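# Put the spirit level in the scissor lift's tool tray

## Task

Pick up the spirit level from the cable runway and leave it in the tool tray hung on the scissor lift's guardrail, with all of it below the tray's rim and resting there on its own, without the robot supporting it. The task fails if the level ends up lower than the lift platform, if the robot falls or is left leaning, or if anything is knocked out of the work area or onto the floor.

## Robot and tools

ROBOT. A Rainbow Robotics RB-Y1. It has a two-wheel drive base with rear casters (0.66 m long, 0.58 m wide, front edge 0.10 m ahead of the drive axle). The base cannot move sideways. On top is a torso with a folding leg, a chest that can lean and turn, a pan/tilt head, and two 7-joint arms, each ending in a parallel gripper. Cameras: head_camera, left_wrist_camera, right_wrist_camera.

FRAMES. Base frame: origin on the floor midway between the drive wheels, x forward, y left, z up. The result gives chest, left_hand and right_hand in this frame. A hand point lies between its finger pads; the fingers point along the hand's -z and close along its x. Printed hand positions can be off, more so at long reach. base_odometry is measured from where the base stood at the scene's start. It counts wheel turns only, so wheel slip shows up as travel. Its heading is positive to the left, from -3.142 to 3.142.

execute_actions(actions, cameras). actions is a list holding one action, or an empty list to get only state and images. An action may contain:
- base: exactly one key. translate_m is a straight drive in metres, an offset from where the base last reported itself; forward is positive, range -3 to 3. rotate_rad is an on-the-spot turn in radians, an offset; left (counter-clockwise from above) is positive, range -3.2 to 3.2.
- joints: absolute targets keyed by joint name, in radians, except the grippers in metres. Main ranges: torso_squat_rad 0 to 1.2 (larger lowers the chest); torso_shift_rad -0.3 to 0.6 (hips forward); torso_pitch_rad -0.2 to 1.4 (forward bow); torso_yaw_rad -1.5 to 1.5 (left positive). Shoulder_pitch is ±2.356, with negative swinging the arm forward and up. left_shoulder_roll_rad runs 0 to 3.141 and right_shoulder_roll_rad -3.141 to 0; both lift the arm outward. shoulder_yaw is ±2.094. elbow runs -2.617 to 0.01 (negative bends). forearm_roll is ±3.141. wrist_pitch runs -1.57 to 1.919 (negative tips the hand forward). hand_roll is ±2.705. left_gripper_m and right_gripper_m are the pad opening, 0 to 0.1. head_pan_rad is ±0.523, relative to the chest. head_tilt_rad runs -0.35 to 1.57 (positive looks down). A joint counts as done within 0.02 rad, or 0.004 m for a gripper. Torso combinations must also hold: squat+shift<=1.52; squat-shift+pitch<=1.57; shift+0.5pitch-0.4squat<=0.7; shift+0.3pitch-0.5squat<=0.39. Otherwise the torso stops partway and reports off_target.
- speeds: lower top speeds for this action only. translate_m 0.05 to 0.4 m/s; rotate_rad 0.1 to 1.509 rad/s.
- min_time_s: 0.1 to 8 s, the shortest time each arm or head motion may take.
The motions in one action start together. A drive or turn that would need more than 8.667 s is refused. An unknown key or a value out of range refuses the whole call, and nothing moves. A base or joint left out of an action may still be pushing toward its old target. cameras is a list of names, or ["all"]/null for every camera, or [] for none.

wait(seconds): 0 to 10. Commands nothing new and returns the same state and images.
zoom_image(camera, region): enlarges part of that camera's latest full image. region is [x0, y0, x1, y1] in pixels, from the top-left, at most 504 by 504.
read_manual(section): returns only the URDF licence texts; it moves nothing.
finished_scene(scene): ends the current scene, given by its number, and reports success. It cannot be undone, so call it only once the level sits stably in the tray.

RESULT LINES. joint_positions gives current joint values. pictures lists the cameras in the same order as the images. base_status and joint_status say how each motion ended:
- done: reached the target. For the base, this only means the wheels turned the commanded amount.
- off_target: came to rest short of the target and may still push.
- contact_stop: hit something firm.
- time_out: took too long.
- limit_stop_at_<name>: stopped by a built-in limit.
- limit_stop_at_own_body: stopped just before touching the robot itself.
- stopped_with_arm: the torso halted because an arm hit something.
- not_followed: the line "joint command not followed" means an arm's targets were held back by the self or arm-to-arm check. A cause: line explains why, and the targets may be retried with later actions.
A contact stop or time-out in one arm or in the torso freezes that whole group. on_its_own covers what you did not command; "held at" there is a target, not a position. After a stop, first back the arm away in its own action, then the torso. Exception: if both hands hold one object and the torso reports contact_stop the instant it starts with nothing in its way, command every arm joint (not the grippers) to its current joint_positions value and resend the torso. Once one call reports a stop, the later calls in that same reply are skipped. MOTOR HOT warns at 65 °C. At 80 °C an OVER-TEMPERATURE FAULT brakes the arm and skips the rest of the call. A torque fault (joint load limits: shoulders 64.4 N m, elbows 33.1, wrist joints 23) halts everything for 10 s. After either fault, resend your targets.

GRASPING. Command a gripper opening at least 0.005 m narrower than the object. The resulting off_target report is expected.

AVOID. The base keeps driving into furniture, spinning its wheels, and the bent leg can reach past the front edge. A torso hitting furniture may shove the robot backward unseen. Keep each arm's load at 3 kg or less, and don't hold weight far out in front, since the robot can tip forward. Never let the arms strike or press on each other, grippers included; a hard press ends the run. Don't drop, slam or shove things, and leave nothing off the work area or on the floor. The robot keeps its last command while you think, and something may occasionally nudge loose objects.

Each tool is called as name([rows], argument=value, ...), one row to a line, values as JSON.

## Session

execute_actions(actions=[])

Scene clock: 0.00 s.
base_odometry: x=+0.000 y=+0.000 heading=+0.000 (m, m, rad; odometry frame)
base_status: not commanded
joint_positions: torso_squat_rad=+0.350 torso_shift_rad=+0.000 torso_pitch_rad=+0.001 torso_yaw_rad=+0.000 left_shoulder_pitch_rad=-0.012 left_shoulder_roll_rad=+0.046 left_shoulder_yaw_rad=+0.005 left_elbow_rad=-0.288 left_forearm_roll_rad=+0.030 left_wrist_pitch_rad=+0.032 left_hand_roll_rad=+0.031 left_gripper_m=+0.101 right_shoulder_pitch_rad=+0.045 right_shoulder_roll_rad=-0.020 right_shoulder_yaw_rad=+0.022 right_elbow_rad=-0.261 right_forearm_roll_rad=+0.006 right_wrist_pitch_rad=+0.003 right_hand_roll_rad=+0.040 right_gripper_m=+0.099 head_pan_rad=+0.001 head_tilt_rad=+0.400
joint_status: not commanded
chest: x=-0.2276 y=-0.0009 z=+1.2476 quat_wxyz=(+1.000, +0.001, +0.001, +0.000) (m; base frame)
left_hand: x=-0.0875 y=+0.2544 z=+0.5768 quat_wxyz=(+0.991, +0.019, -0.133, +0.028) (m; base frame)
right_hand: x=-0.1345 y=-0.2337 z=+0.5684 quat_wxyz=(+0.994, -0.011, -0.107, +0.028) (m; base frame)
pictures: head_camera, left_wrist_camera, right_wrist_camera
Images, in order (width x height): head_camera 896x504, left_wrist_camera 644x364, right_wrist_camera 644x364.

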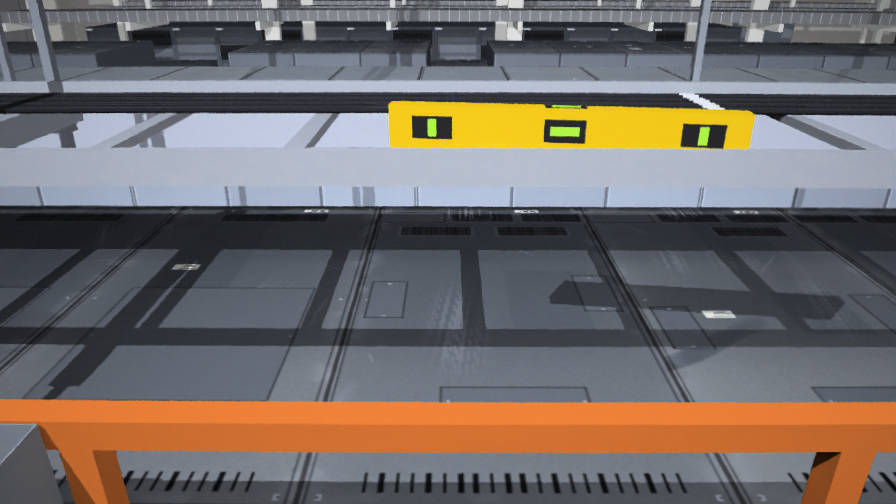

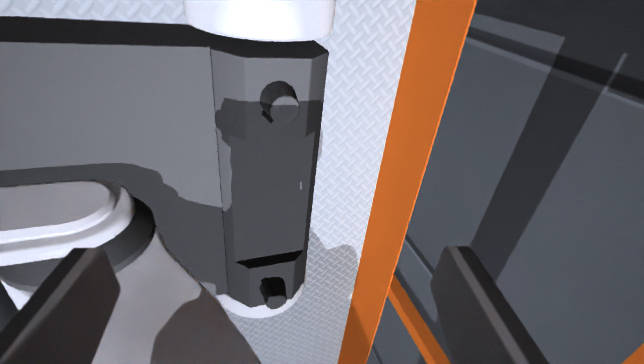

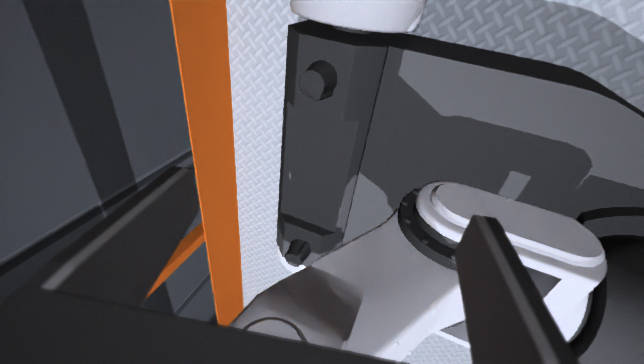

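execute_actions([
  {"joints":{"torso_squat_rad":0,"head_pan_rad":0.5,"head_tilt_rad":0.8}},
], cameras=["head_camera"])

execute_actions([
  {"joints":{"head_pan_rad":0,"head_tilt_rad":0.4}},
], cameras=["head_camera"])

Scene clock: 6.07 s.
base_odometry: x=+0.000 y=+0.000 heading=+0.000 (m, m, rad; odometry frame)
base_status: not commanded
joint_positions: torso_squat_rad=+0.000 torso_shift_rad=+0.000 torso_pitch_rad=+0.001 torso_yaw_rad=+0.000 left_shoulder_pitch_rad=-0.012 left_shoulder_roll_rad=+0.046 left_shoulder_yaw_rad=+0.005 left_elbow_rad=-0.288 left_forearm_roll_rad=+0.030 left_wrist_pitch_rad=+0.032 left_hand_roll_rad=+0.031 left_gripper_m=+0.101 right_shoulder_pitch_rad=+0.045 right_shoulder_roll_rad=-0.020 right_shoulder_yaw_rad=+0.022 right_elbow_rad=-0.261 right_forearm_roll_rad=+0.006 right_wrist_pitch_rad=+0.003 right_hand_roll_rad=+0.040 right_gripper_m=+0.099 head_pan_rad=+0.500 head_tilt_rad=+0.800
joint_status: all done
chest: x=-0.2275 y=-0.0009 z=+1.2899 quat_wxyz=(+1.000, +0.001, +0.001, +0.000) (m; base frame)
left_hand: x=-0.0875 y=+0.2544 z=+0.6191 quat_wxyz=(+0.991, +0.019, -0.133, +0.028) (m; base frame)
right_hand: x=-0.1346 y=-0.2338 z=+0.6107 quat_wxyz=(+0.994, -0.011, -0.107, +0.028) (m; base frame)
pictures: head_camera
Images, in order (width x height): head_camera 896x504.

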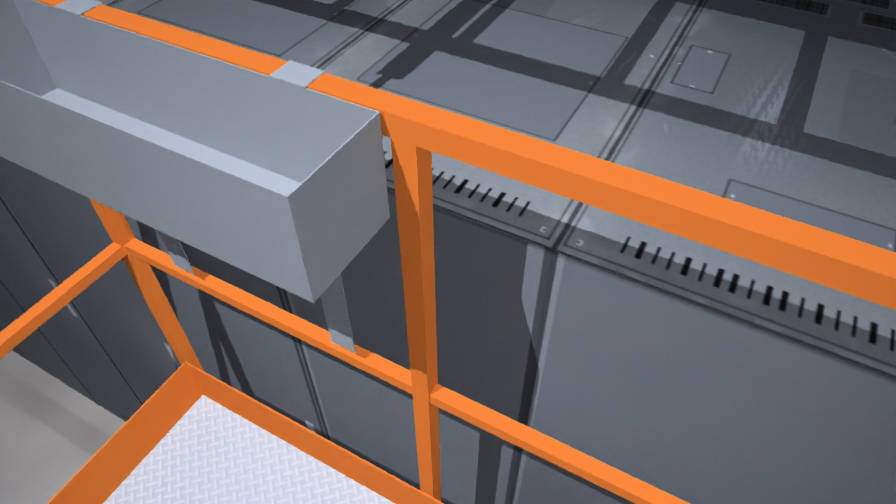

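Scene clock: 7.07 s.
base_odometry: x=+0.000 y=+0.000 heading=+0.000 (m, m, rad; odometry frame)
base_status: not commanded
joint_positions: torso_squat_rad=+0.000 torso_shift_rad=+0.000 torso_pitch_rad=+0.001 torso_yaw_rad=+0.000 left_shoulder_pitch_rad=-0.012 left_shoulder_roll_rad=+0.046 left_shoulder_yaw_rad=+0.005 left_elbow_rad=-0.288 left_forearm_roll_rad=+0.030 left_wrist_pitch_rad=+0.032 left_hand_roll_rad=+0.031 left_gripper_m=+0.101 right_shoulder_pitch_rad=+0.045 right_shoulder_roll_rad=-0.020 right_shoulder_yaw_rad=+0.022 right_elbow_rad=-0.261 right_forearm_roll_rad=+0.006 right_wrist_pitch_rad=+0.003 right_hand_roll_rad=+0.040 right_gripper_m=+0.099 head_pan_rad=+0.000 head_tilt_rad=+0.400
joint_status: all done
chest: x=-0.2275 y=-0.0009 z=+1.2899 quat_wxyz=(+1.000, +0.001, +0.001, +0.000) (m; base frame)
left_hand: x=-0.0875 y=+0.2544 z=+0.6191 quat_wxyz=(+0.991, +0.019, -0.133, +0.028) (m; base frame)
right_hand: x=-0.1346 y=-0.2338 z=+0.6107 quat_wxyz=(+0.994, -0.011, -0.107, +0.028) (m; base frame)
pictures: head_camera
Images, in order (width x height): head_camera 896x504.

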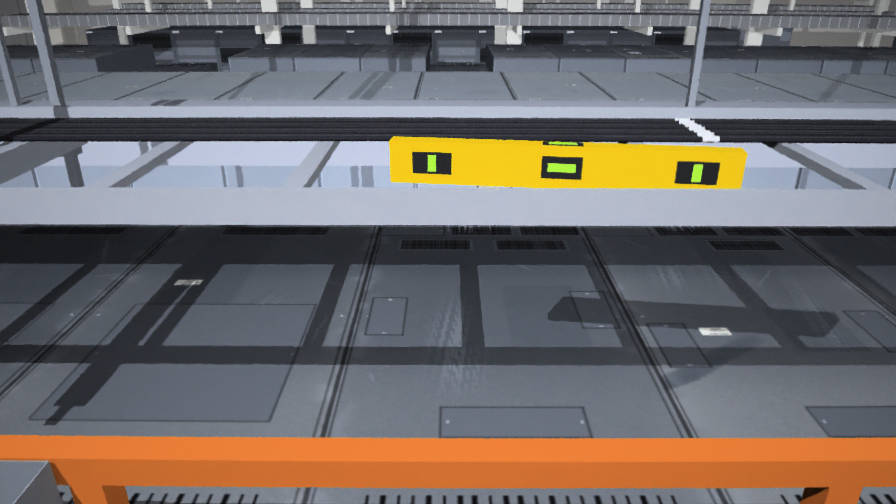

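execute_actions([
  {"joints":{"right_elbow_rad":-2.3,"right_shoulder_pitch_rad":-0.3}},
], cameras=[])

execute_actions([
  {"joints":{"right_shoulder_pitch_rad":-2.3,"right_shoulder_roll_rad":-0.3,"right_elbow_rad":-1.0,"right_wrist_pitch_rad":1.0}},
], cameras=[])

execute_actions([
  {"joints":{"right_elbow_rad":-0.1,"right_wrist_pitch_rad":1.9,"torso_shift_rad":0.2}},
], cameras=["head_camera","right_wrist_camera"])

Scene clock: 32.63 s.
base_odometry: x=+0.000 y=+0.000 heading=+0.000 (m, m, rad; odometry frame)
base_status: not commanded
joint_positions: torso_squat_rad=+0.000 torso_shift_rad=+0.000 torso_pitch_rad=+0.001 torso_yaw_rad=+0.000 left_shoulder_pitch_rad=-0.012 left_shoulder_roll_rad=+0.046 left_shoulder_yaw_rad=+0.005 left_elbow_rad=-0.288 left_forearm_roll_rad=+0.030 left_wrist_pitch_rad=+0.032 left_hand_roll_rad=+0.031 left_gripper_m=+0.101 right_shoulder_pitch_rad=-0.144 right_shoulder_roll_rad=-0.020 right_shoulder_yaw_rad=+0.022 right_elbow_rad=-1.312 right_forearm_roll_rad=+0.006 right_wrist_pitch_rad=+0.006 right_hand_roll_rad=+0.040 right_gripper_m=+0.099 head_pan_rad=+0.000 head_tilt_rad=+0.400
joint_status: right_shoulder_pitch_rad contact_stop (moved -0.189 of -0.345); right_elbow_rad contact_stop (moved -1.050 of -2.039)
on_its_own: right_shoulder_pitch_rad is held at -0.144, not at your -0.300, since a contact_stop; right_elbow_rad is held at -1.312, not at your -2.300, since a contact_stop
chest: x=-0.2275 y=-0.0010 z=+1.2899 quat_wxyz=(+1.000, +0.001, +0.001, +0.000) (m; base frame)
left_hand: x=-0.0876 y=+0.2544 z=+0.6191 quat_wxyz=(+0.991, +0.019, -0.133, +0.028) (m; base frame)
right_hand: x=+0.3180 y=-0.1928 z=+1.0073 quat_wxyz=(+0.750, -0.002, -0.659, +0.051) (m; base frame)
pictures: none
No camera images: the call's "cameras" was empty. Leave "cameras" out to get every camera's image.

not run: a stop came earlier in this reply.

not run: a stop came earlier in this reply.

execute_actions([
  {"joints":{"right_shoulder_pitch_rad":0.6}},
], cameras=[])

execute_actions([
  {"joints":{"right_elbow_rad":-2.5,"right_wrist_pitch_rad":-0.8}},
], cameras=[])

execute_actions([
  {"joints":{"right_shoulder_pitch_rad":-2.3,"right_shoulder_roll_rad":-0.3,"right_elbow_rad":-1.0,"right_wrist_pitch_rad":1.0},"min_time_s":3},
], cameras=[])

execute_actions([
  {"joints":{"right_elbow_rad":-0.1,"right_wrist_pitch_rad":1.9,"torso_shift_rad":0.2}},
], cameras=["head_camera","right_wrist_camera"])

Scene clock: 44.63 s.
base_odometry: x=+0.000 y=+0.000 heading=+0.000 (m, m, rad; odometry frame)
base_status: not commanded
joint_positions: torso_squat_rad=+0.000 torso_shift_rad=+0.000 torso_pitch_rad=+0.001 torso_yaw_rad=+0.000 left_shoulder_pitch_rad=-0.012 left_shoulder_roll_rad=+0.046 left_shoulder_yaw_rad=+0.005 left_elbow_rad=-0.288 left_forearm_roll_rad=+0.030 left_wrist_pitch_rad=+0.032 left_hand_roll_rad=+0.031 left_gripper_m=+0.101 right_shoulder_pitch_rad=+0.600 right_shoulder_roll_rad=-0.020 right_shoulder_yaw_rad=+0.022 right_elbow_rad=-1.312 right_forearm_roll_rad=+0.006 right_wrist_pitch_rad=+0.006 right_hand_roll_rad=+0.040 right_gripper_m=+0.099 head_pan_rad=+0.000 head_tilt_rad=+0.400
joint_status: all done
on_its_own: right_elbow_rad is held at -1.312, not at your -2.300, since a contact_stop
chest: x=-0.2276 y=-0.0009 z=+1.2899 quat_wxyz=(+1.000, +0.001, +0.001, +0.000) (m; base frame)
left_hand: x=-0.0875 y=+0.2544 z=+0.6192 quat_wxyz=(+0.991, +0.019, -0.133, +0.028) (m; base frame)
right_hand: x=-0.0502 y=-0.2891 z=+0.7424 quat_wxyz=(+0.930, -0.066, -0.358, -0.045) (m; base frame)
pictures: none
No camera images: the call's "cameras" was empty. Leave "cameras" out to get every camera's image.

Scene clock: 46.43 s.
base_odometry: x=+0.000 y=+0.000 heading=+0.000 (m, m, rad; odometry frame)
base_status: not commanded
joint_positions: torso_squat_rad=+0.000 torso_shift_rad=+0.000 torso_pitch_rad=+0.001 torso_yaw_rad=+0.000 left_shoulder_pitch_rad=-0.012 left_shoulder_roll_rad=+0.046 left_shoulder_yaw_rad=+0.005 left_elbow_rad=-0.288 left_forearm_roll_rad=+0.030 left_wrist_pitch_rad=+0.032 left_hand_roll_rad=+0.031 left_gripper_m=+0.101 right_shoulder_pitch_rad=+0.600 right_shoulder_roll_rad=-0.020 right_shoulder_yaw_rad=+0.022 right_elbow_rad=-2.500 right_forearm_roll_rad=+0.006 right_wrist_pitch_rad=-0.800 right_hand_roll_rad=+0.040 right_gripper_m=+0.099 head_pan_rad=+0.000 head_tilt_rad=+0.400
joint_status: all done
chest: x=-0.2276 y=-0.0009 z=+1.2899 quat_wxyz=(+1.000, +0.001, +0.001, +0.000) (m; base frame)
left_hand: x=-0.0875 y=+0.2544 z=+0.6191 quat_wxyz=(+0.991, +0.019, -0.133, +0.028) (m; base frame)
right_hand: x=-0.0103 y=-0.2548 z=+1.3942 quat_wxyz=(+0.203, -0.108, -0.973, +0.020) (m; base frame)
pictures: none
No camera images: the call's "cameras" was empty. Leave "cameras" out to get every camera's image.

Scene clock: 50.00 s.
base_odometry: x=+0.000 y=+0.000 heading=+0.000 (m, m, rad; odometry frame)
base_status: not commanded
joint_positions: torso_squat_rad=+0.000 torso_shift_rad=+0.000 torso_pitch_rad=+0.001 torso_yaw_rad=+0.000 left_shoulder_pitch_rad=-0.012 left_shoulder_roll_rad=+0.046 left_shoulder_yaw_rad=+0.005 left_elbow_rad=-0.288 left_forearm_roll_rad=+0.030 left_wrist_pitch_rad=+0.032 left_hand_roll_rad=+0.031 left_gripper_m=+0.101 right_shoulder_pitch_rad=-2.300 right_shoulder_roll_rad=-0.300 right_shoulder_yaw_rad=+0.022 right_elbow_rad=-1.000 right_forearm_roll_rad=+0.006 right_wrist_pitch_rad=+1.000 right_hand_roll_rad=+0.040 right_gripper_m=+0.099 head_pan_rad=+0.000 head_tilt_rad=+0.400
joint_status: all done
chest: x=-0.2277 y=-0.0009 z=+1.2899 quat_wxyz=(+1.000, +0.001, +0.001, +0.000) (m; base frame)
left_hand: x=-0.0875 y=+0.2544 z=+0.6192 quat_wxyz=(+0.991, +0.019, -0.133, +0.028) (m; base frame)
right_hand: x=+0.1196 y=+0.0239 z=+1.9376 quat_wxyz=(+0.398, -0.091, -0.893, +0.191) (m; base frame)
pictures: none
No camera images: the call's "cameras" was empty. Leave "cameras" out to get every camera's image.

Scene clock: 52.10 s.
base_odometry: x=+0.000 y=+0.000 heading=+0.000 (m, m, rad; odometry frame)
base_status: not commanded
joint_positions: torso_squat_rad=+0.000 torso_shift_rad=+0.200 torso_pitch_rad=+0.001 torso_yaw_rad=+0.000 left_shoulder_pitch_rad=-0.012 left_shoulder_roll_rad=+0.046 left_shoulder_yaw_rad=+0.005 left_elbow_rad=-0.288 left_forearm_roll_rad=+0.030 left_wrist_pitch_rad=+0.032 left_hand_roll_rad=+0.031 left_gripper_m=+0.101 right_shoulder_pitch_rad=-2.300 right_shoulder_roll_rad=-0.300 right_shoulder_yaw_rad=+0.022 right_elbow_rad=-0.100 right_forearm_roll_rad=+0.006 right_wrist_pitch_rad=+1.900 right_hand_roll_rad=+0.040 right_gripper_m=+0.099 head_pan_rad=+0.000 head_tilt_rad=+0.400
joint_status: all done
chest: x=-0.0885 y=-0.0009 z=+1.2760 quat_wxyz=(+1.000, +0.001, +0.001, +0.000) (m; base frame)
left_hand: x=+0.0515 y=+0.2544 z=+0.6052 quat_wxyz=(+0.991, +0.019, -0.133, +0.028) (m; base frame)
right_hand: x=+0.4030 y=-0.1454 z=+1.5111 quat_wxyz=(+0.949, -0.195, -0.237, +0.077) (m; base frame)
pictures: head_camera, right_wrist_camera
Images, in order (width x height): head_camera 896x504, right_wrist_camera 644x364.

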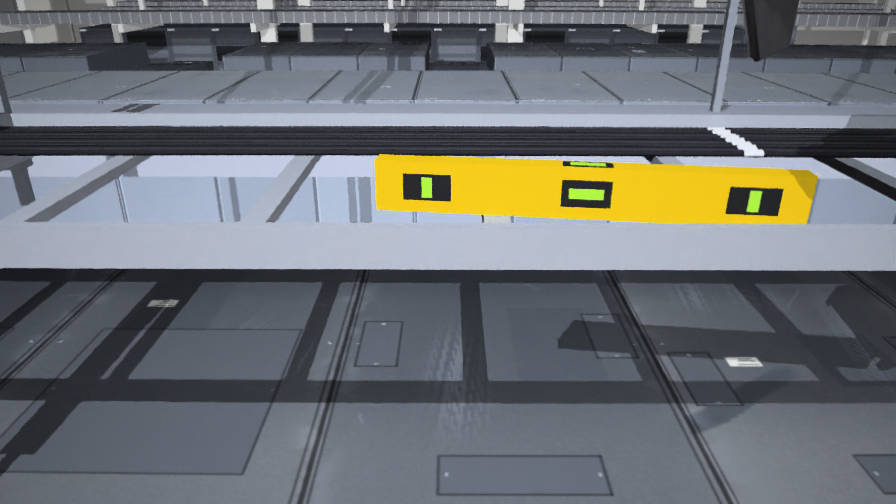

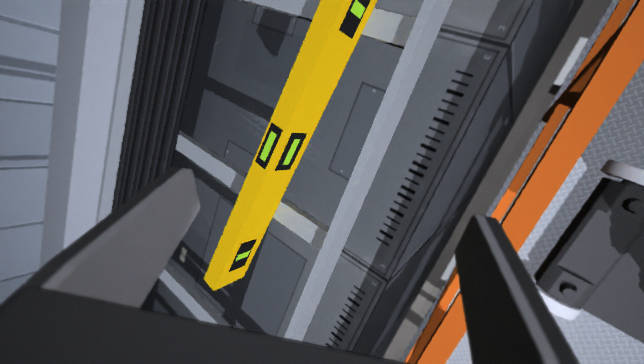

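execute_actions([
  {"joints":{"right_forearm_roll_rad":-0.4,"right_shoulder_roll_rad":-0.5,"right_shoulder_pitch_rad":-2.2,"torso_shift_rad":0.3}},
], cameras=["head_camera","right_wrist_camera"])

Scene clock: 59.33 s.
base_odometry: x=+0.000 y=+0.000 heading=+0.000 (m, m, rad; odometry frame)
base_status: not commanded
joint_positions: torso_squat_rad=+0.000 torso_shift_rad=+0.300 torso_pitch_rad=+0.001 torso_yaw_rad=+0.000 left_shoulder_pitch_rad=-0.012 left_shoulder_roll_rad=+0.046 left_shoulder_yaw_rad=+0.005 left_elbow_rad=-0.288 left_forearm_roll_rad=+0.030 left_wrist_pitch_rad=+0.032 left_hand_roll_rad=+0.031 left_gripper_m=+0.101 right_shoulder_pitch_rad=-2.200 right_shoulder_roll_rad=-0.500 right_shoulder_yaw_rad=+0.022 right_elbow_rad=-0.100 right_forearm_roll_rad=-0.400 right_wrist_pitch_rad=+1.900 right_hand_roll_rad=+0.040 right_gripper_m=+0.099 head_pan_rad=+0.000 head_tilt_rad=+0.400
joint_status: all done
chest: x=-0.0208 y=-0.0009 z=+1.2587 quat_wxyz=(+1.000, +0.001, +0.001, +0.000) (m; base frame)
left_hand: x=+0.1192 y=+0.2544 z=+0.5879 quat_wxyz=(+0.991, +0.019, -0.133, +0.028) (m; base frame)
right_hand: x=+0.4808 y=-0.1665 z=+1.4649 quat_wxyz=(+0.976, +0.020, -0.200, +0.083) (m; base frame)
pictures: head_camera, right_wrist_camera
Images, in order (width x height): head_camera 896x504, right_wrist_camera 644x364.

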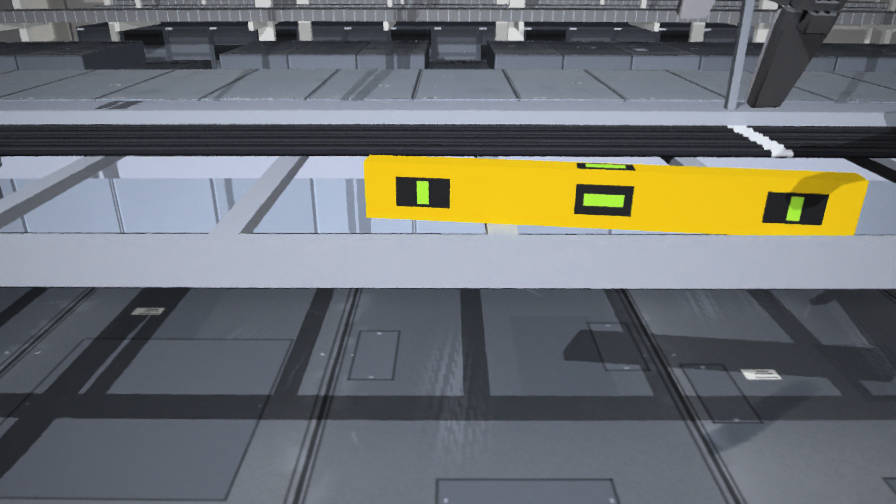

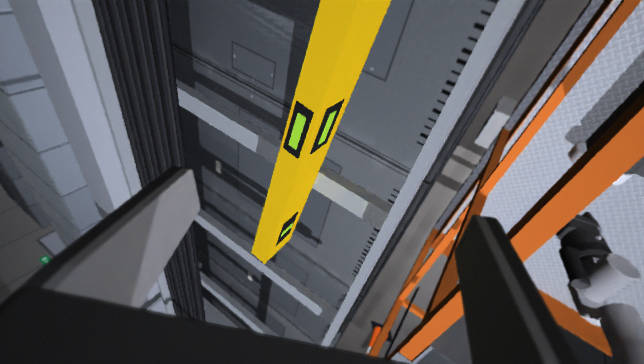

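execute_actions([
  {"joints":{"right_hand_roll_rad":-0.3,"right_shoulder_roll_rad":-0.4,"right_shoulder_pitch_rad":-2.15,"torso_shift_rad":0.35}},
], cameras=["head_camera","right_wrist_camera"])

Scene clock: 64.30 s.
base_odometry: x=+0.000 y=+0.000 heading=+0.000 (m, m, rad; odometry frame)
base_status: not commanded
joint_positions: torso_squat_rad=+0.000 torso_shift_rad=+0.350 torso_pitch_rad=+0.001 torso_yaw_rad=+0.000 left_shoulder_pitch_rad=-0.012 left_shoulder_roll_rad=+0.046 left_shoulder_yaw_rad=+0.005 left_elbow_rad=-0.288 left_forearm_roll_rad=+0.030 left_wrist_pitch_rad=+0.032 left_hand_roll_rad=+0.031 left_gripper_m=+0.101 right_shoulder_pitch_rad=-2.150 right_shoulder_roll_rad=-0.400 right_shoulder_yaw_rad=+0.022 right_elbow_rad=-0.100 right_forearm_roll_rad=-0.400 right_wrist_pitch_rad=+1.900 right_hand_roll_rad=-0.300 right_gripper_m=+0.099 head_pan_rad=+0.000 head_tilt_rad=+0.400
joint_status: all done
chest: x=+0.0124 y=-0.0009 z=+1.2475 quat_wxyz=(+1.000, +0.001, +0.001, +0.000) (m; base frame)
left_hand: x=+0.1525 y=+0.2544 z=+0.5767 quat_wxyz=(+0.991, +0.019, -0.133, +0.028) (m; base frame)
right_hand: x=+0.5174 y=-0.1300 z=+1.4118 quat_wxyz=(+0.986, +0.028, -0.158, -0.050) (m; base frame)
pictures: head_camera, right_wrist_camera
Images, in order (width x height): head_camera 896x504, right_wrist_camera 644x364.

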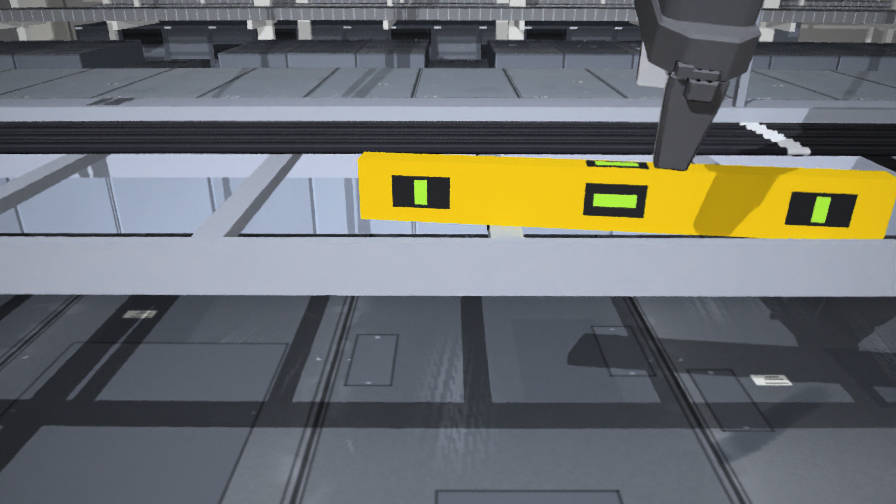

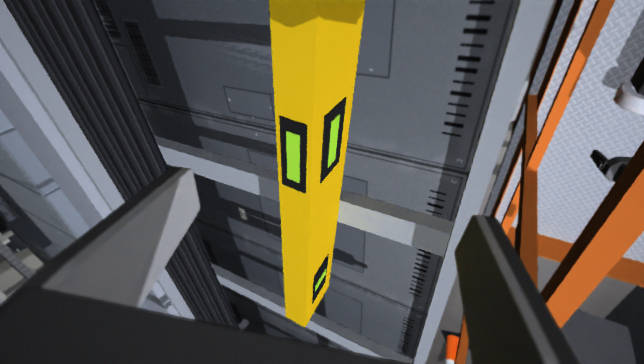

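Forward a bit and down.

execute_actions([
  {"base":{"translate_m":0.03},"joints":{"right_shoulder_pitch_rad":-2.05,"torso_shift_rad":0.38},"min_time_s":2},
], cameras=["head_camera","right_wrist_camera"])

Scene clock: 69.53 s.
base_odometry: x=+0.030 y=+0.000 heading=+0.000 (m, m, rad; odometry frame)
base_status: done
joint_positions: torso_squat_rad=+0.000 torso_shift_rad=+0.380 torso_pitch_rad=+0.001 torso_yaw_rad=+0.000 left_shoulder_pitch_rad=-0.012 left_shoulder_roll_rad=+0.046 left_shoulder_yaw_rad=+0.005 left_elbow_rad=-0.288 left_forearm_roll_rad=+0.030 left_wrist_pitch_rad=+0.032 left_hand_roll_rad=+0.031 left_gripper_m=+0.101 right_shoulder_pitch_rad=-2.051 right_shoulder_roll_rad=-0.400 right_shoulder_yaw_rad=+0.022 right_elbow_rad=-0.100 right_forearm_roll_rad=-0.400 right_wrist_pitch_rad=+1.900 right_hand_roll_rad=-0.300 right_gripper_m=+0.099 head_pan_rad=+0.000 head_tilt_rad=+0.400
joint_status: all done
chest: x=+0.0321 y=-0.0009 z=+1.2400 quat_wxyz=(+1.000, +0.001, +0.001, +0.000) (m; base frame)
left_hand: x=+0.1721 y=+0.2544 z=+0.5692 quat_wxyz=(+0.991, +0.019, -0.133, +0.028) (m; base frame)
right_hand: x=+0.5456 y=-0.1473 z=+1.3565 quat_wxyz=(+0.991, +0.023, -0.112, -0.068) (m; base frame)
pictures: head_camera, right_wrist_camera
Images, in order (width x height): head_camera 896x504, right_wrist_camera 644x364.

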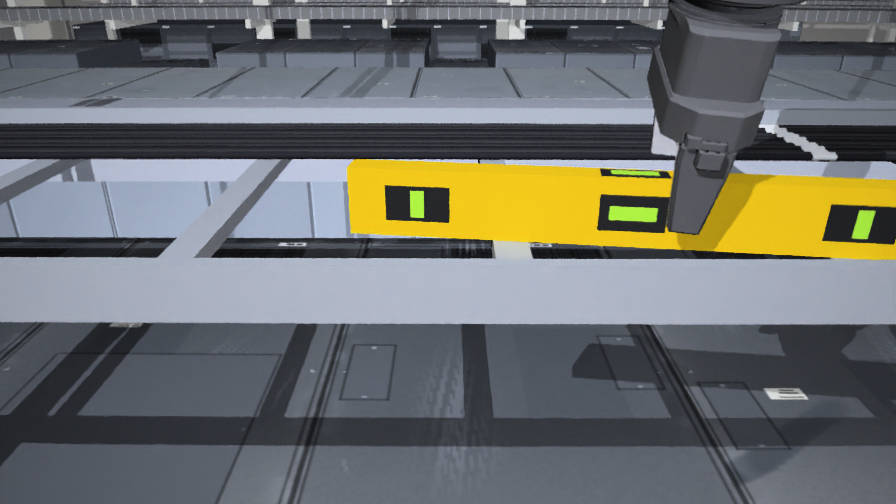

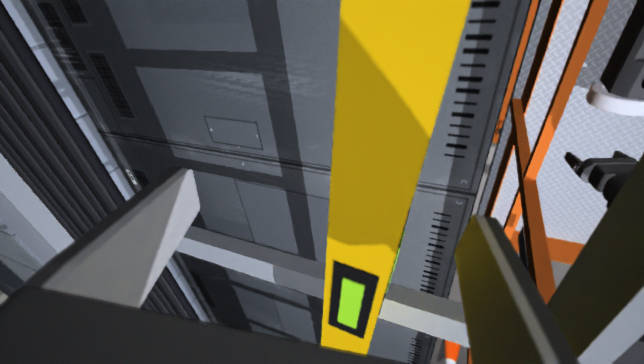

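execute_actions([
  {"joints":{"right_shoulder_pitch_rad":-2.02,"torso_shift_rad":0.36}},
], cameras=[])

execute_actions([
  {"joints":{"right_gripper_m":0.0}},
], cameras=[])

execute_actions([
  {"joints":{"right_shoulder_pitch_rad":-2.25},"min_time_s":1.5},
], cameras=["head_camera"])

Scene clock: 75.67 s.
base_odometry: x=+0.030 y=+0.000 heading=+0.000 (m, m, rad; odometry frame)
base_status: not commanded
joint_positions: torso_squat_rad=+0.000 torso_shift_rad=+0.360 torso_pitch_rad=+0.001 torso_yaw_rad=+0.000 left_shoulder_pitch_rad=-0.012 left_shoulder_roll_rad=+0.046 left_shoulder_yaw_rad=+0.005 left_elbow_rad=-0.288 left_forearm_roll_rad=+0.030 left_wrist_pitch_rad=+0.032 left_hand_roll_rad=+0.031 left_gripper_m=+0.101 right_shoulder_pitch_rad=-2.020 right_shoulder_roll_rad=-0.400 right_shoulder_yaw_rad=+0.022 right_elbow_rad=-0.100 right_forearm_roll_rad=-0.400 right_wrist_pitch_rad=+1.900 right_hand_roll_rad=-0.300 right_gripper_m=+0.099 head_pan_rad=+0.000 head_tilt_rad=+0.400
joint_status: all done
chest: x=+0.0188 y=-0.0009 z=+1.2451 quat_wxyz=(+1.000, +0.001, +0.000, +0.000) (m; base frame)
left_hand: x=+0.1591 y=+0.2544 z=+0.5744 quat_wxyz=(+0.990, +0.019, -0.133, +0.028) (m; base frame)
right_hand: x=+0.5339 y=-0.1527 z=+1.3471 quat_wxyz=(+0.992, +0.022, -0.098, -0.073) (m; base frame)
pictures: none
No camera images: the call's "cameras" was empty. Leave "cameras" out to get every camera's image.

Scene clock: 77.13 s.
base_odometry: x=+0.030 y=+0.000 heading=+0.000 (m, m, rad; odometry frame)
base_status: not commanded
joint_positions: torso_squat_rad=+0.000 torso_shift_rad=+0.360 torso_pitch_rad=+0.001 torso_yaw_rad=+0.000 left_shoulder_pitch_rad=-0.012 left_shoulder_roll_rad=+0.046 left_shoulder_yaw_rad=+0.005 left_elbow_rad=-0.288 left_forearm_roll_rad=+0.030 left_wrist_pitch_rad=+0.032 left_hand_roll_rad=+0.031 left_gripper_m=+0.101 right_shoulder_pitch_rad=-2.020 right_shoulder_roll_rad=-0.400 right_shoulder_yaw_rad=+0.022 right_elbow_rad=-0.100 right_forearm_roll_rad=-0.400 right_wrist_pitch_rad=+1.900 right_hand_roll_rad=-0.300 right_gripper_m=+0.023 head_pan_rad=+0.000 head_tilt_rad=+0.400
joint_status: right_gripper_m off_target (ended at +0.023, target +0.000)
chest: x=+0.0188 y=-0.0009 z=+1.2451 quat_wxyz=(+1.000, +0.001, +0.000, +0.000) (m; base frame)
left_hand: x=+0.1591 y=+0.2544 z=+0.5744 quat_wxyz=(+0.990, +0.019, -0.133, +0.028) (m; base frame)
right_hand: x=+0.5339 y=-0.1526 z=+1.3471 quat_wxyz=(+0.992, +0.022, -0.098, -0.073) (m; base frame)
pictures: none
No camera images: the call's "cameras" was empty. Leave "cameras" out to get every camera's image.

Scene clock: 78.93 s.
base_odometry: x=+0.030 y=+0.000 heading=+0.000 (m, m, rad; odometry frame)
base_status: not commanded
joint_positions: torso_squat_rad=+0.000 torso_shift_rad=+0.360 torso_pitch_rad=+0.001 torso_yaw_rad=+0.000 left_shoulder_pitch_rad=-0.012 left_shoulder_roll_rad=+0.046 left_shoulder_yaw_rad=+0.005 left_elbow_rad=-0.288 left_forearm_roll_rad=+0.030 left_wrist_pitch_rad=+0.032 left_hand_roll_rad=+0.031 left_gripper_m=+0.101 right_shoulder_pitch_rad=-2.250 right_shoulder_roll_rad=-0.400 right_shoulder_yaw_rad=+0.022 right_elbow_rad=-0.100 right_forearm_roll_rad=-0.400 right_wrist_pitch_rad=+1.900 right_hand_roll_rad=-0.300 right_gripper_m=+0.021 head_pan_rad=+0.000 head_tilt_rad=+0.400
joint_status: all done
chest: x=+0.0188 y=-0.0009 z=+1.2451 quat_wxyz=(+1.000, +0.001, +0.001, +0.000) (m; base frame)
left_hand: x=+0.1591 y=+0.2544 z=+0.5744 quat_wxyz=(+0.990, +0.019, -0.133, +0.028) (m; base frame)
right_hand: x=+0.5104 y=-0.1132 z=+1.4560 quat_wxyz=(+0.978, +0.033, -0.203, -0.032) (m; base frame)
pictures: head_camera
Images, in order (width x height): head_camera 896x504.

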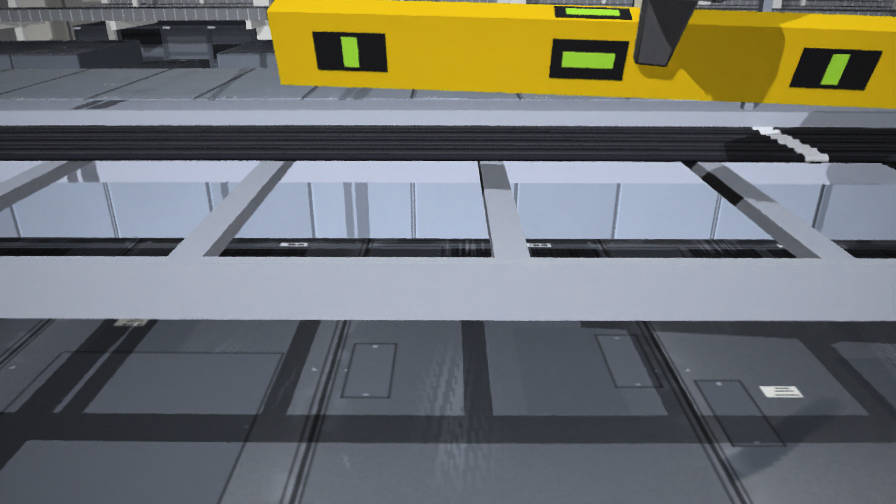

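execute_actions([
  {"base":{"translate_m":-0.03},"joints":{"torso_shift_rad":0.0}},
], cameras=[])

execute_actions([
  {"joints":{"torso_yaw_rad":1.3,"torso_shift_rad":0.2,"right_hand_roll_rad":-1.5,"right_shoulder_pitch_rad":-1.95,"head_tilt_rad":0.7,"head_pan_rad":-0.2},"min_time_s":2.5},
], cameras=["head_camera","right_wrist_camera"])

Scene clock: 88.27 s.
base_odometry: x=+0.000 y=+0.000 heading=+0.000 (m, m, rad; odometry frame)
base_status: done
joint_positions: torso_squat_rad=+0.000 torso_shift_rad=+0.000 torso_pitch_rad=+0.001 torso_yaw_rad=+0.000 left_shoulder_pitch_rad=-0.012 left_shoulder_roll_rad=+0.046 left_shoulder_yaw_rad=+0.005 left_elbow_rad=-0.288 left_forearm_roll_rad=+0.030 left_wrist_pitch_rad=+0.032 left_hand_roll_rad=+0.031 left_gripper_m=+0.101 right_shoulder_pitch_rad=-2.250 right_shoulder_roll_rad=-0.400 right_shoulder_yaw_rad=+0.022 right_elbow_rad=-0.100 right_forearm_roll_rad=-0.400 right_wrist_pitch_rad=+1.900 right_hand_roll_rad=-0.300 right_gripper_m=+0.021 head_pan_rad=+0.000 head_tilt_rad=+0.400
joint_status: all done
chest: x=-0.2277 y=-0.0009 z=+1.2899 quat_wxyz=(+1.000, +0.001, +0.001, +0.000) (m; base frame)
left_hand: x=-0.0875 y=+0.2544 z=+0.6192 quat_wxyz=(+0.990, +0.019, -0.133, +0.028) (m; base frame)
right_hand: x=+0.2638 y=-0.1131 z=+1.5009 quat_wxyz=(+0.978, +0.033, -0.204, -0.032) (m; base frame)
pictures: none
No camera images: the call's "cameras" was empty. Leave "cameras" out to get every camera's image.

Scene clock: 91.33 s.
base_odometry: x=+0.000 y=+0.000 heading=+0.000 (m, m, rad; odometry frame)
base_status: not commanded
joint_positions: torso_squat_rad=+0.000 torso_shift_rad=+0.194 torso_pitch_rad=+0.001 torso_yaw_rad=+1.264 left_shoulder_pitch_rad=-0.012 left_shoulder_roll_rad=+0.046 left_shoulder_yaw_rad=+0.005 left_elbow_rad=-0.288 left_forearm_roll_rad=+0.030 left_wrist_pitch_rad=+0.032 left_hand_roll_rad=+0.031 left_gripper_m=+0.101 right_shoulder_pitch_rad=-1.950 right_shoulder_roll_rad=-0.400 right_shoulder_yaw_rad=+0.022 right_elbow_rad=-0.100 right_forearm_roll_rad=-0.400 right_wrist_pitch_rad=+1.900 right_hand_roll_rad=-1.500 right_gripper_m=+0.021 head_pan_rad=-0.200 head_tilt_rad=+0.700
joint_status: torso_shift_rad limit_stop_at_own_body (moved +0.195 of +0.200); torso_yaw_rad limit_stop_at_own_body (moved +1.264 of +1.300); the others done
on_its_own: torso_yaw_rad is held at +1.264, not at your +1.300, since a limit_stop_at_own_body
chest: x=-0.0923 y=-0.0009 z=+1.2767 quat_wxyz=(+0.807, +0.001, +0.000, +0.591) (m; base frame)
left_hand: x=-0.2933 y=+0.2109 z=+0.6063 quat_wxyz=(+0.783, +0.095, -0.097, +0.607) (m; base frame)
right_hand: x=+0.2200 y=+0.4423 z=+1.3455 quat_wxyz=(+0.996, +0.069, -0.005, -0.054) (m; base frame)
pictures: head_camera, right_wrist_camera
Images, in order (width x height): head_camera 896x504, right_wrist_camera 644x364.

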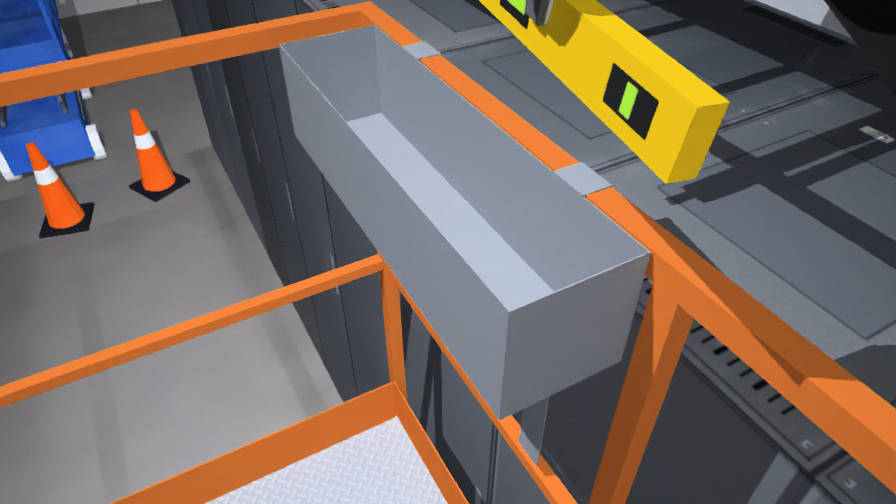

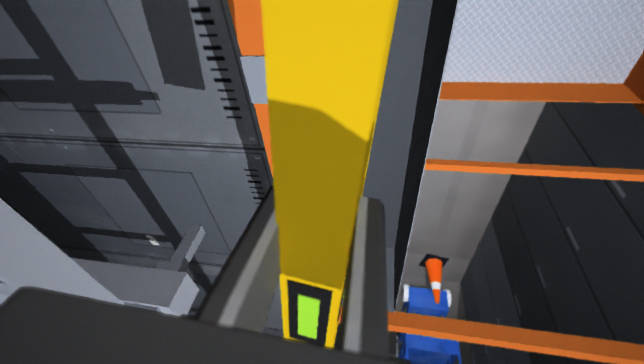

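execute_actions([
  {"joints":{"left_shoulder_roll_rad":0.5,"torso_yaw_rad":1.5,"torso_shift_rad":0.3,"right_hand_roll_rad":-1.7,"right_shoulder_pitch_rad":-1.75,"right_wrist_pitch_rad":1.65,"right_shoulder_roll_rad":-0.33,"right_forearm_roll_rad":-0.33},"min_time_s":1.5},
], cameras=["head_camera","right_wrist_camera"])

Scene clock: 98.37 s.
base_odometry: x=+0.000 y=+0.000 heading=+0.000 (m, m, rad; odometry frame)
base_status: not commanded
joint_positions: torso_squat_rad=+0.000 torso_shift_rad=+0.300 torso_pitch_rad=+0.001 torso_yaw_rad=+1.264 left_shoulder_pitch_rad=-0.012 left_shoulder_roll_rad=+0.500 left_shoulder_yaw_rad=+0.005 left_elbow_rad=-0.288 left_forearm_roll_rad=+0.030 left_wrist_pitch_rad=+0.032 left_hand_roll_rad=+0.031 left_gripper_m=+0.101 right_shoulder_pitch_rad=-1.750 right_shoulder_roll_rad=-0.330 right_shoulder_yaw_rad=+0.022 right_elbow_rad=-0.100 right_forearm_roll_rad=-0.330 right_wrist_pitch_rad=+1.650 right_hand_roll_rad=-1.700 right_gripper_m=+0.021 head_pan_rad=-0.200 head_tilt_rad=+0.700
joint_status: torso_yaw_rad limit_stop_at_own_body (moved +0.000 of +0.236); the others done
on_its_own: torso_yaw_rad is held at +1.264, not at your +1.500, since a limit_stop_at_own_body
chest: x=-0.0206 y=-0.0009 z=+1.2586 quat_wxyz=(+0.807, +0.001, +0.000, +0.591) (m; base frame)
left_hand: x=-0.5329 y=+0.3096 z=+0.6805 quat_wxyz=(+0.775, +0.277, +0.032, +0.567) (m; base frame)
right_hand: x=+0.3176 y=+0.4815 z=+1.2217 quat_wxyz=(+0.982, +0.087, -0.030, -0.162) (m; base frame)
pictures: head_camera, right_wrist_camera
Images, in order (width x height): head_camera 896x504, right_wrist_camera 644x364.

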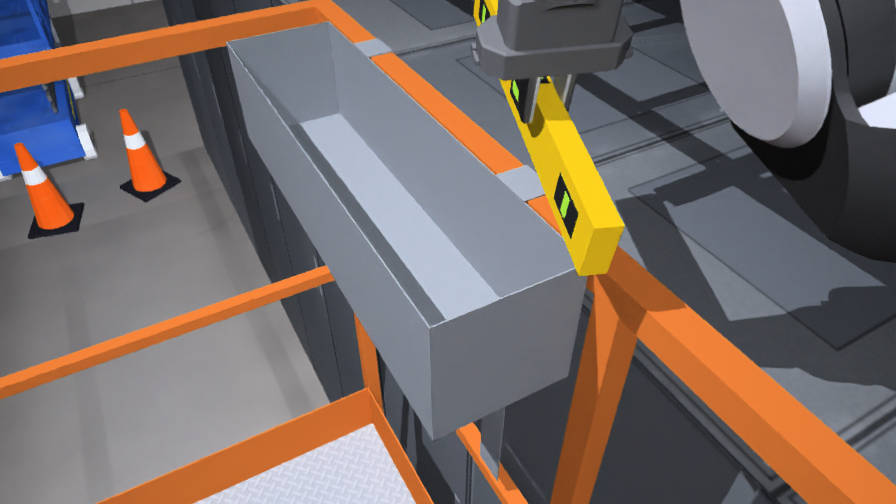

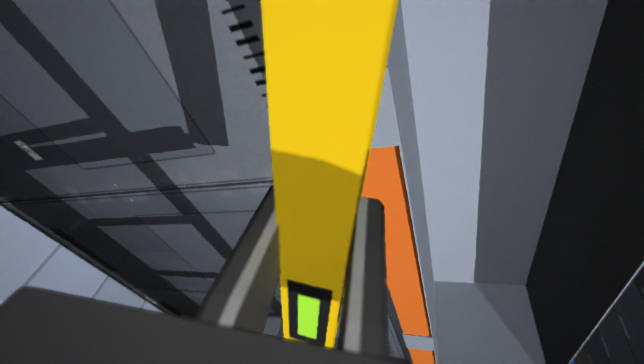

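execute_actions([
  {"joints":{"torso_yaw_rad":1.5,"right_shoulder_pitch_rad":-1.82}},
], cameras=["head_camera","right_wrist_camera"])

Scene clock: 101.87 s.
base_odometry: x=+0.000 y=+0.000 heading=+0.000 (m, m, rad; odometry frame)
base_status: not commanded
joint_positions: torso_squat_rad=+0.000 torso_shift_rad=+0.300 torso_pitch_rad=+0.001 torso_yaw_rad=+1.500 left_shoulder_pitch_rad=-0.012 left_shoulder_roll_rad=+0.500 left_shoulder_yaw_rad=+0.005 left_elbow_rad=-0.288 left_forearm_roll_rad=+0.030 left_wrist_pitch_rad=+0.032 left_hand_roll_rad=+0.031 left_gripper_m=+0.101 right_shoulder_pitch_rad=-1.820 right_shoulder_roll_rad=-0.330 right_shoulder_yaw_rad=+0.022 right_elbow_rad=-0.100 right_forearm_roll_rad=-0.330 right_wrist_pitch_rad=+1.650 right_hand_roll_rad=-1.700 right_gripper_m=+0.021 head_pan_rad=-0.200 head_tilt_rad=+0.700
joint_status: all done
chest: x=-0.0208 y=-0.0009 z=+1.2587 quat_wxyz=(+0.732, +0.001, +0.000, +0.682) (m; base frame)
left_hand: x=-0.5911 y=+0.1817 z=+0.6803 quat_wxyz=(+0.703, +0.271, +0.064, +0.654) (m; base frame)
right_hand: x=+0.1822 y=+0.5534 z=+1.2590 quat_wxyz=(+0.992, +0.123, -0.019, -0.034) (m; base frame)
pictures: head_camera, right_wrist_camera
Images, in order (width x height): head_camera 896x504, right_wrist_camera 644x364.

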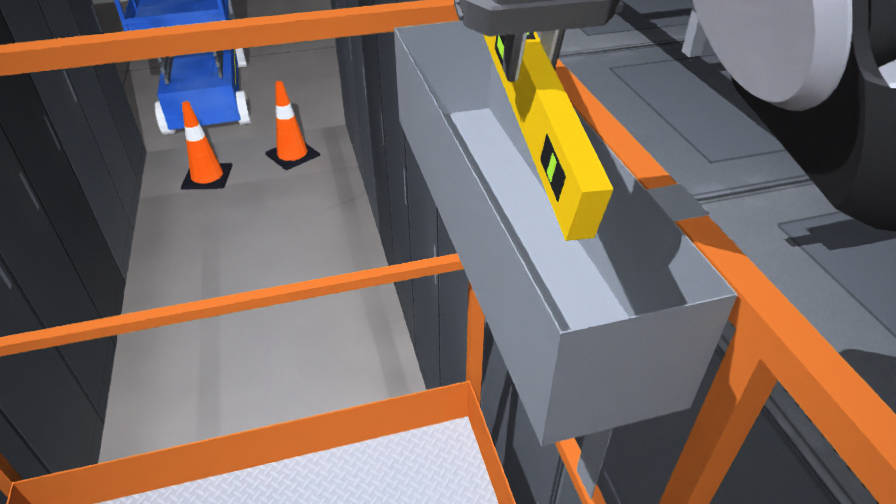

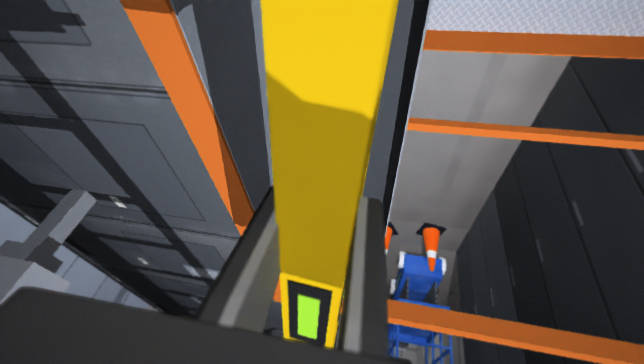

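execute_actions([
  {"joints":{"torso_squat_rad":0.5,"torso_shift_rad":0.35}},
], cameras=["head_camera","right_wrist_camera"])

Scene clock: 107.30 s.
base_odometry: x=+0.000 y=+0.000 heading=+0.000 (m, m, rad; odometry frame)
base_status: not commanded
joint_positions: torso_squat_rad=+0.500 torso_shift_rad=+0.350 torso_pitch_rad=+0.001 torso_yaw_rad=+1.500 left_shoulder_pitch_rad=-0.012 left_shoulder_roll_rad=+0.500 left_shoulder_yaw_rad=+0.005 left_elbow_rad=-0.288 left_forearm_roll_rad=+0.030 left_wrist_pitch_rad=+0.032 left_hand_roll_rad=+0.031 left_gripper_m=+0.101 right_shoulder_pitch_rad=-1.820 right_shoulder_roll_rad=-0.330 right_shoulder_yaw_rad=+0.022 right_elbow_rad=-0.100 right_forearm_roll_rad=-0.330 right_wrist_pitch_rad=+1.650 right_hand_roll_rad=-1.700 right_gripper_m=+0.021 head_pan_rad=-0.200 head_tilt_rad=+0.700
joint_status: all done
chest: x=-0.0170 y=-0.0008 z=+1.1670 quat_wxyz=(+0.732, +0.001, +0.000, +0.682) (m; base frame)
left_hand: x=-0.5873 y=+0.1817 z=+0.5886 quat_wxyz=(+0.703, +0.271, +0.064, +0.654) (m; base frame)
right_hand: x=+0.1860 y=+0.5534 z=+1.1674 quat_wxyz=(+0.992, +0.123, -0.019, -0.034) (m; base frame)
pictures: head_camera, right_wrist_camera
Images, in order (width x height): head_camera 896x504, right_wrist_camera 644x364.

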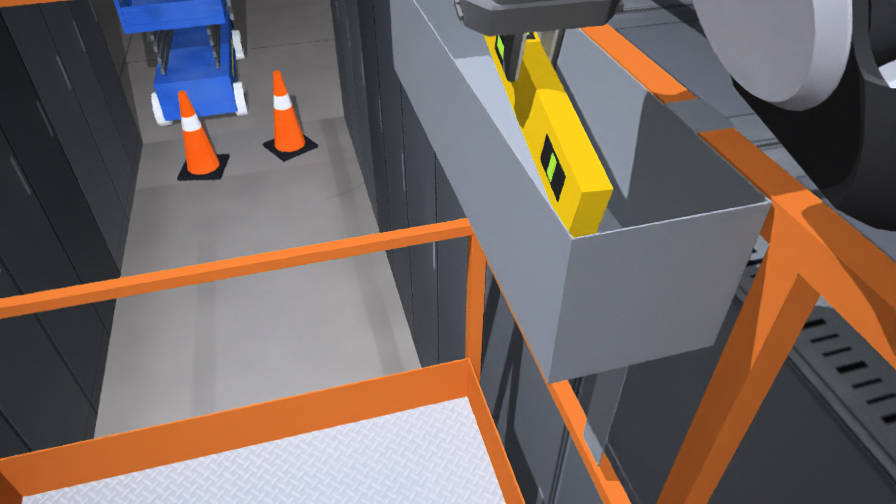

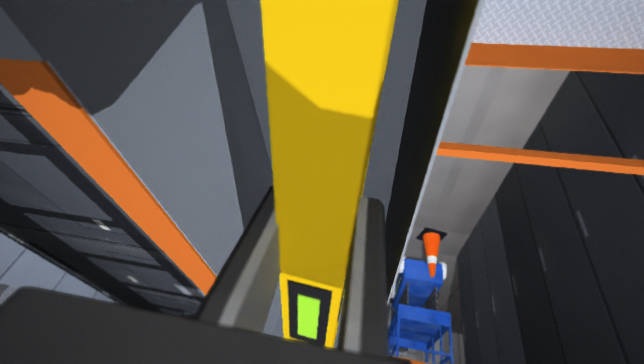

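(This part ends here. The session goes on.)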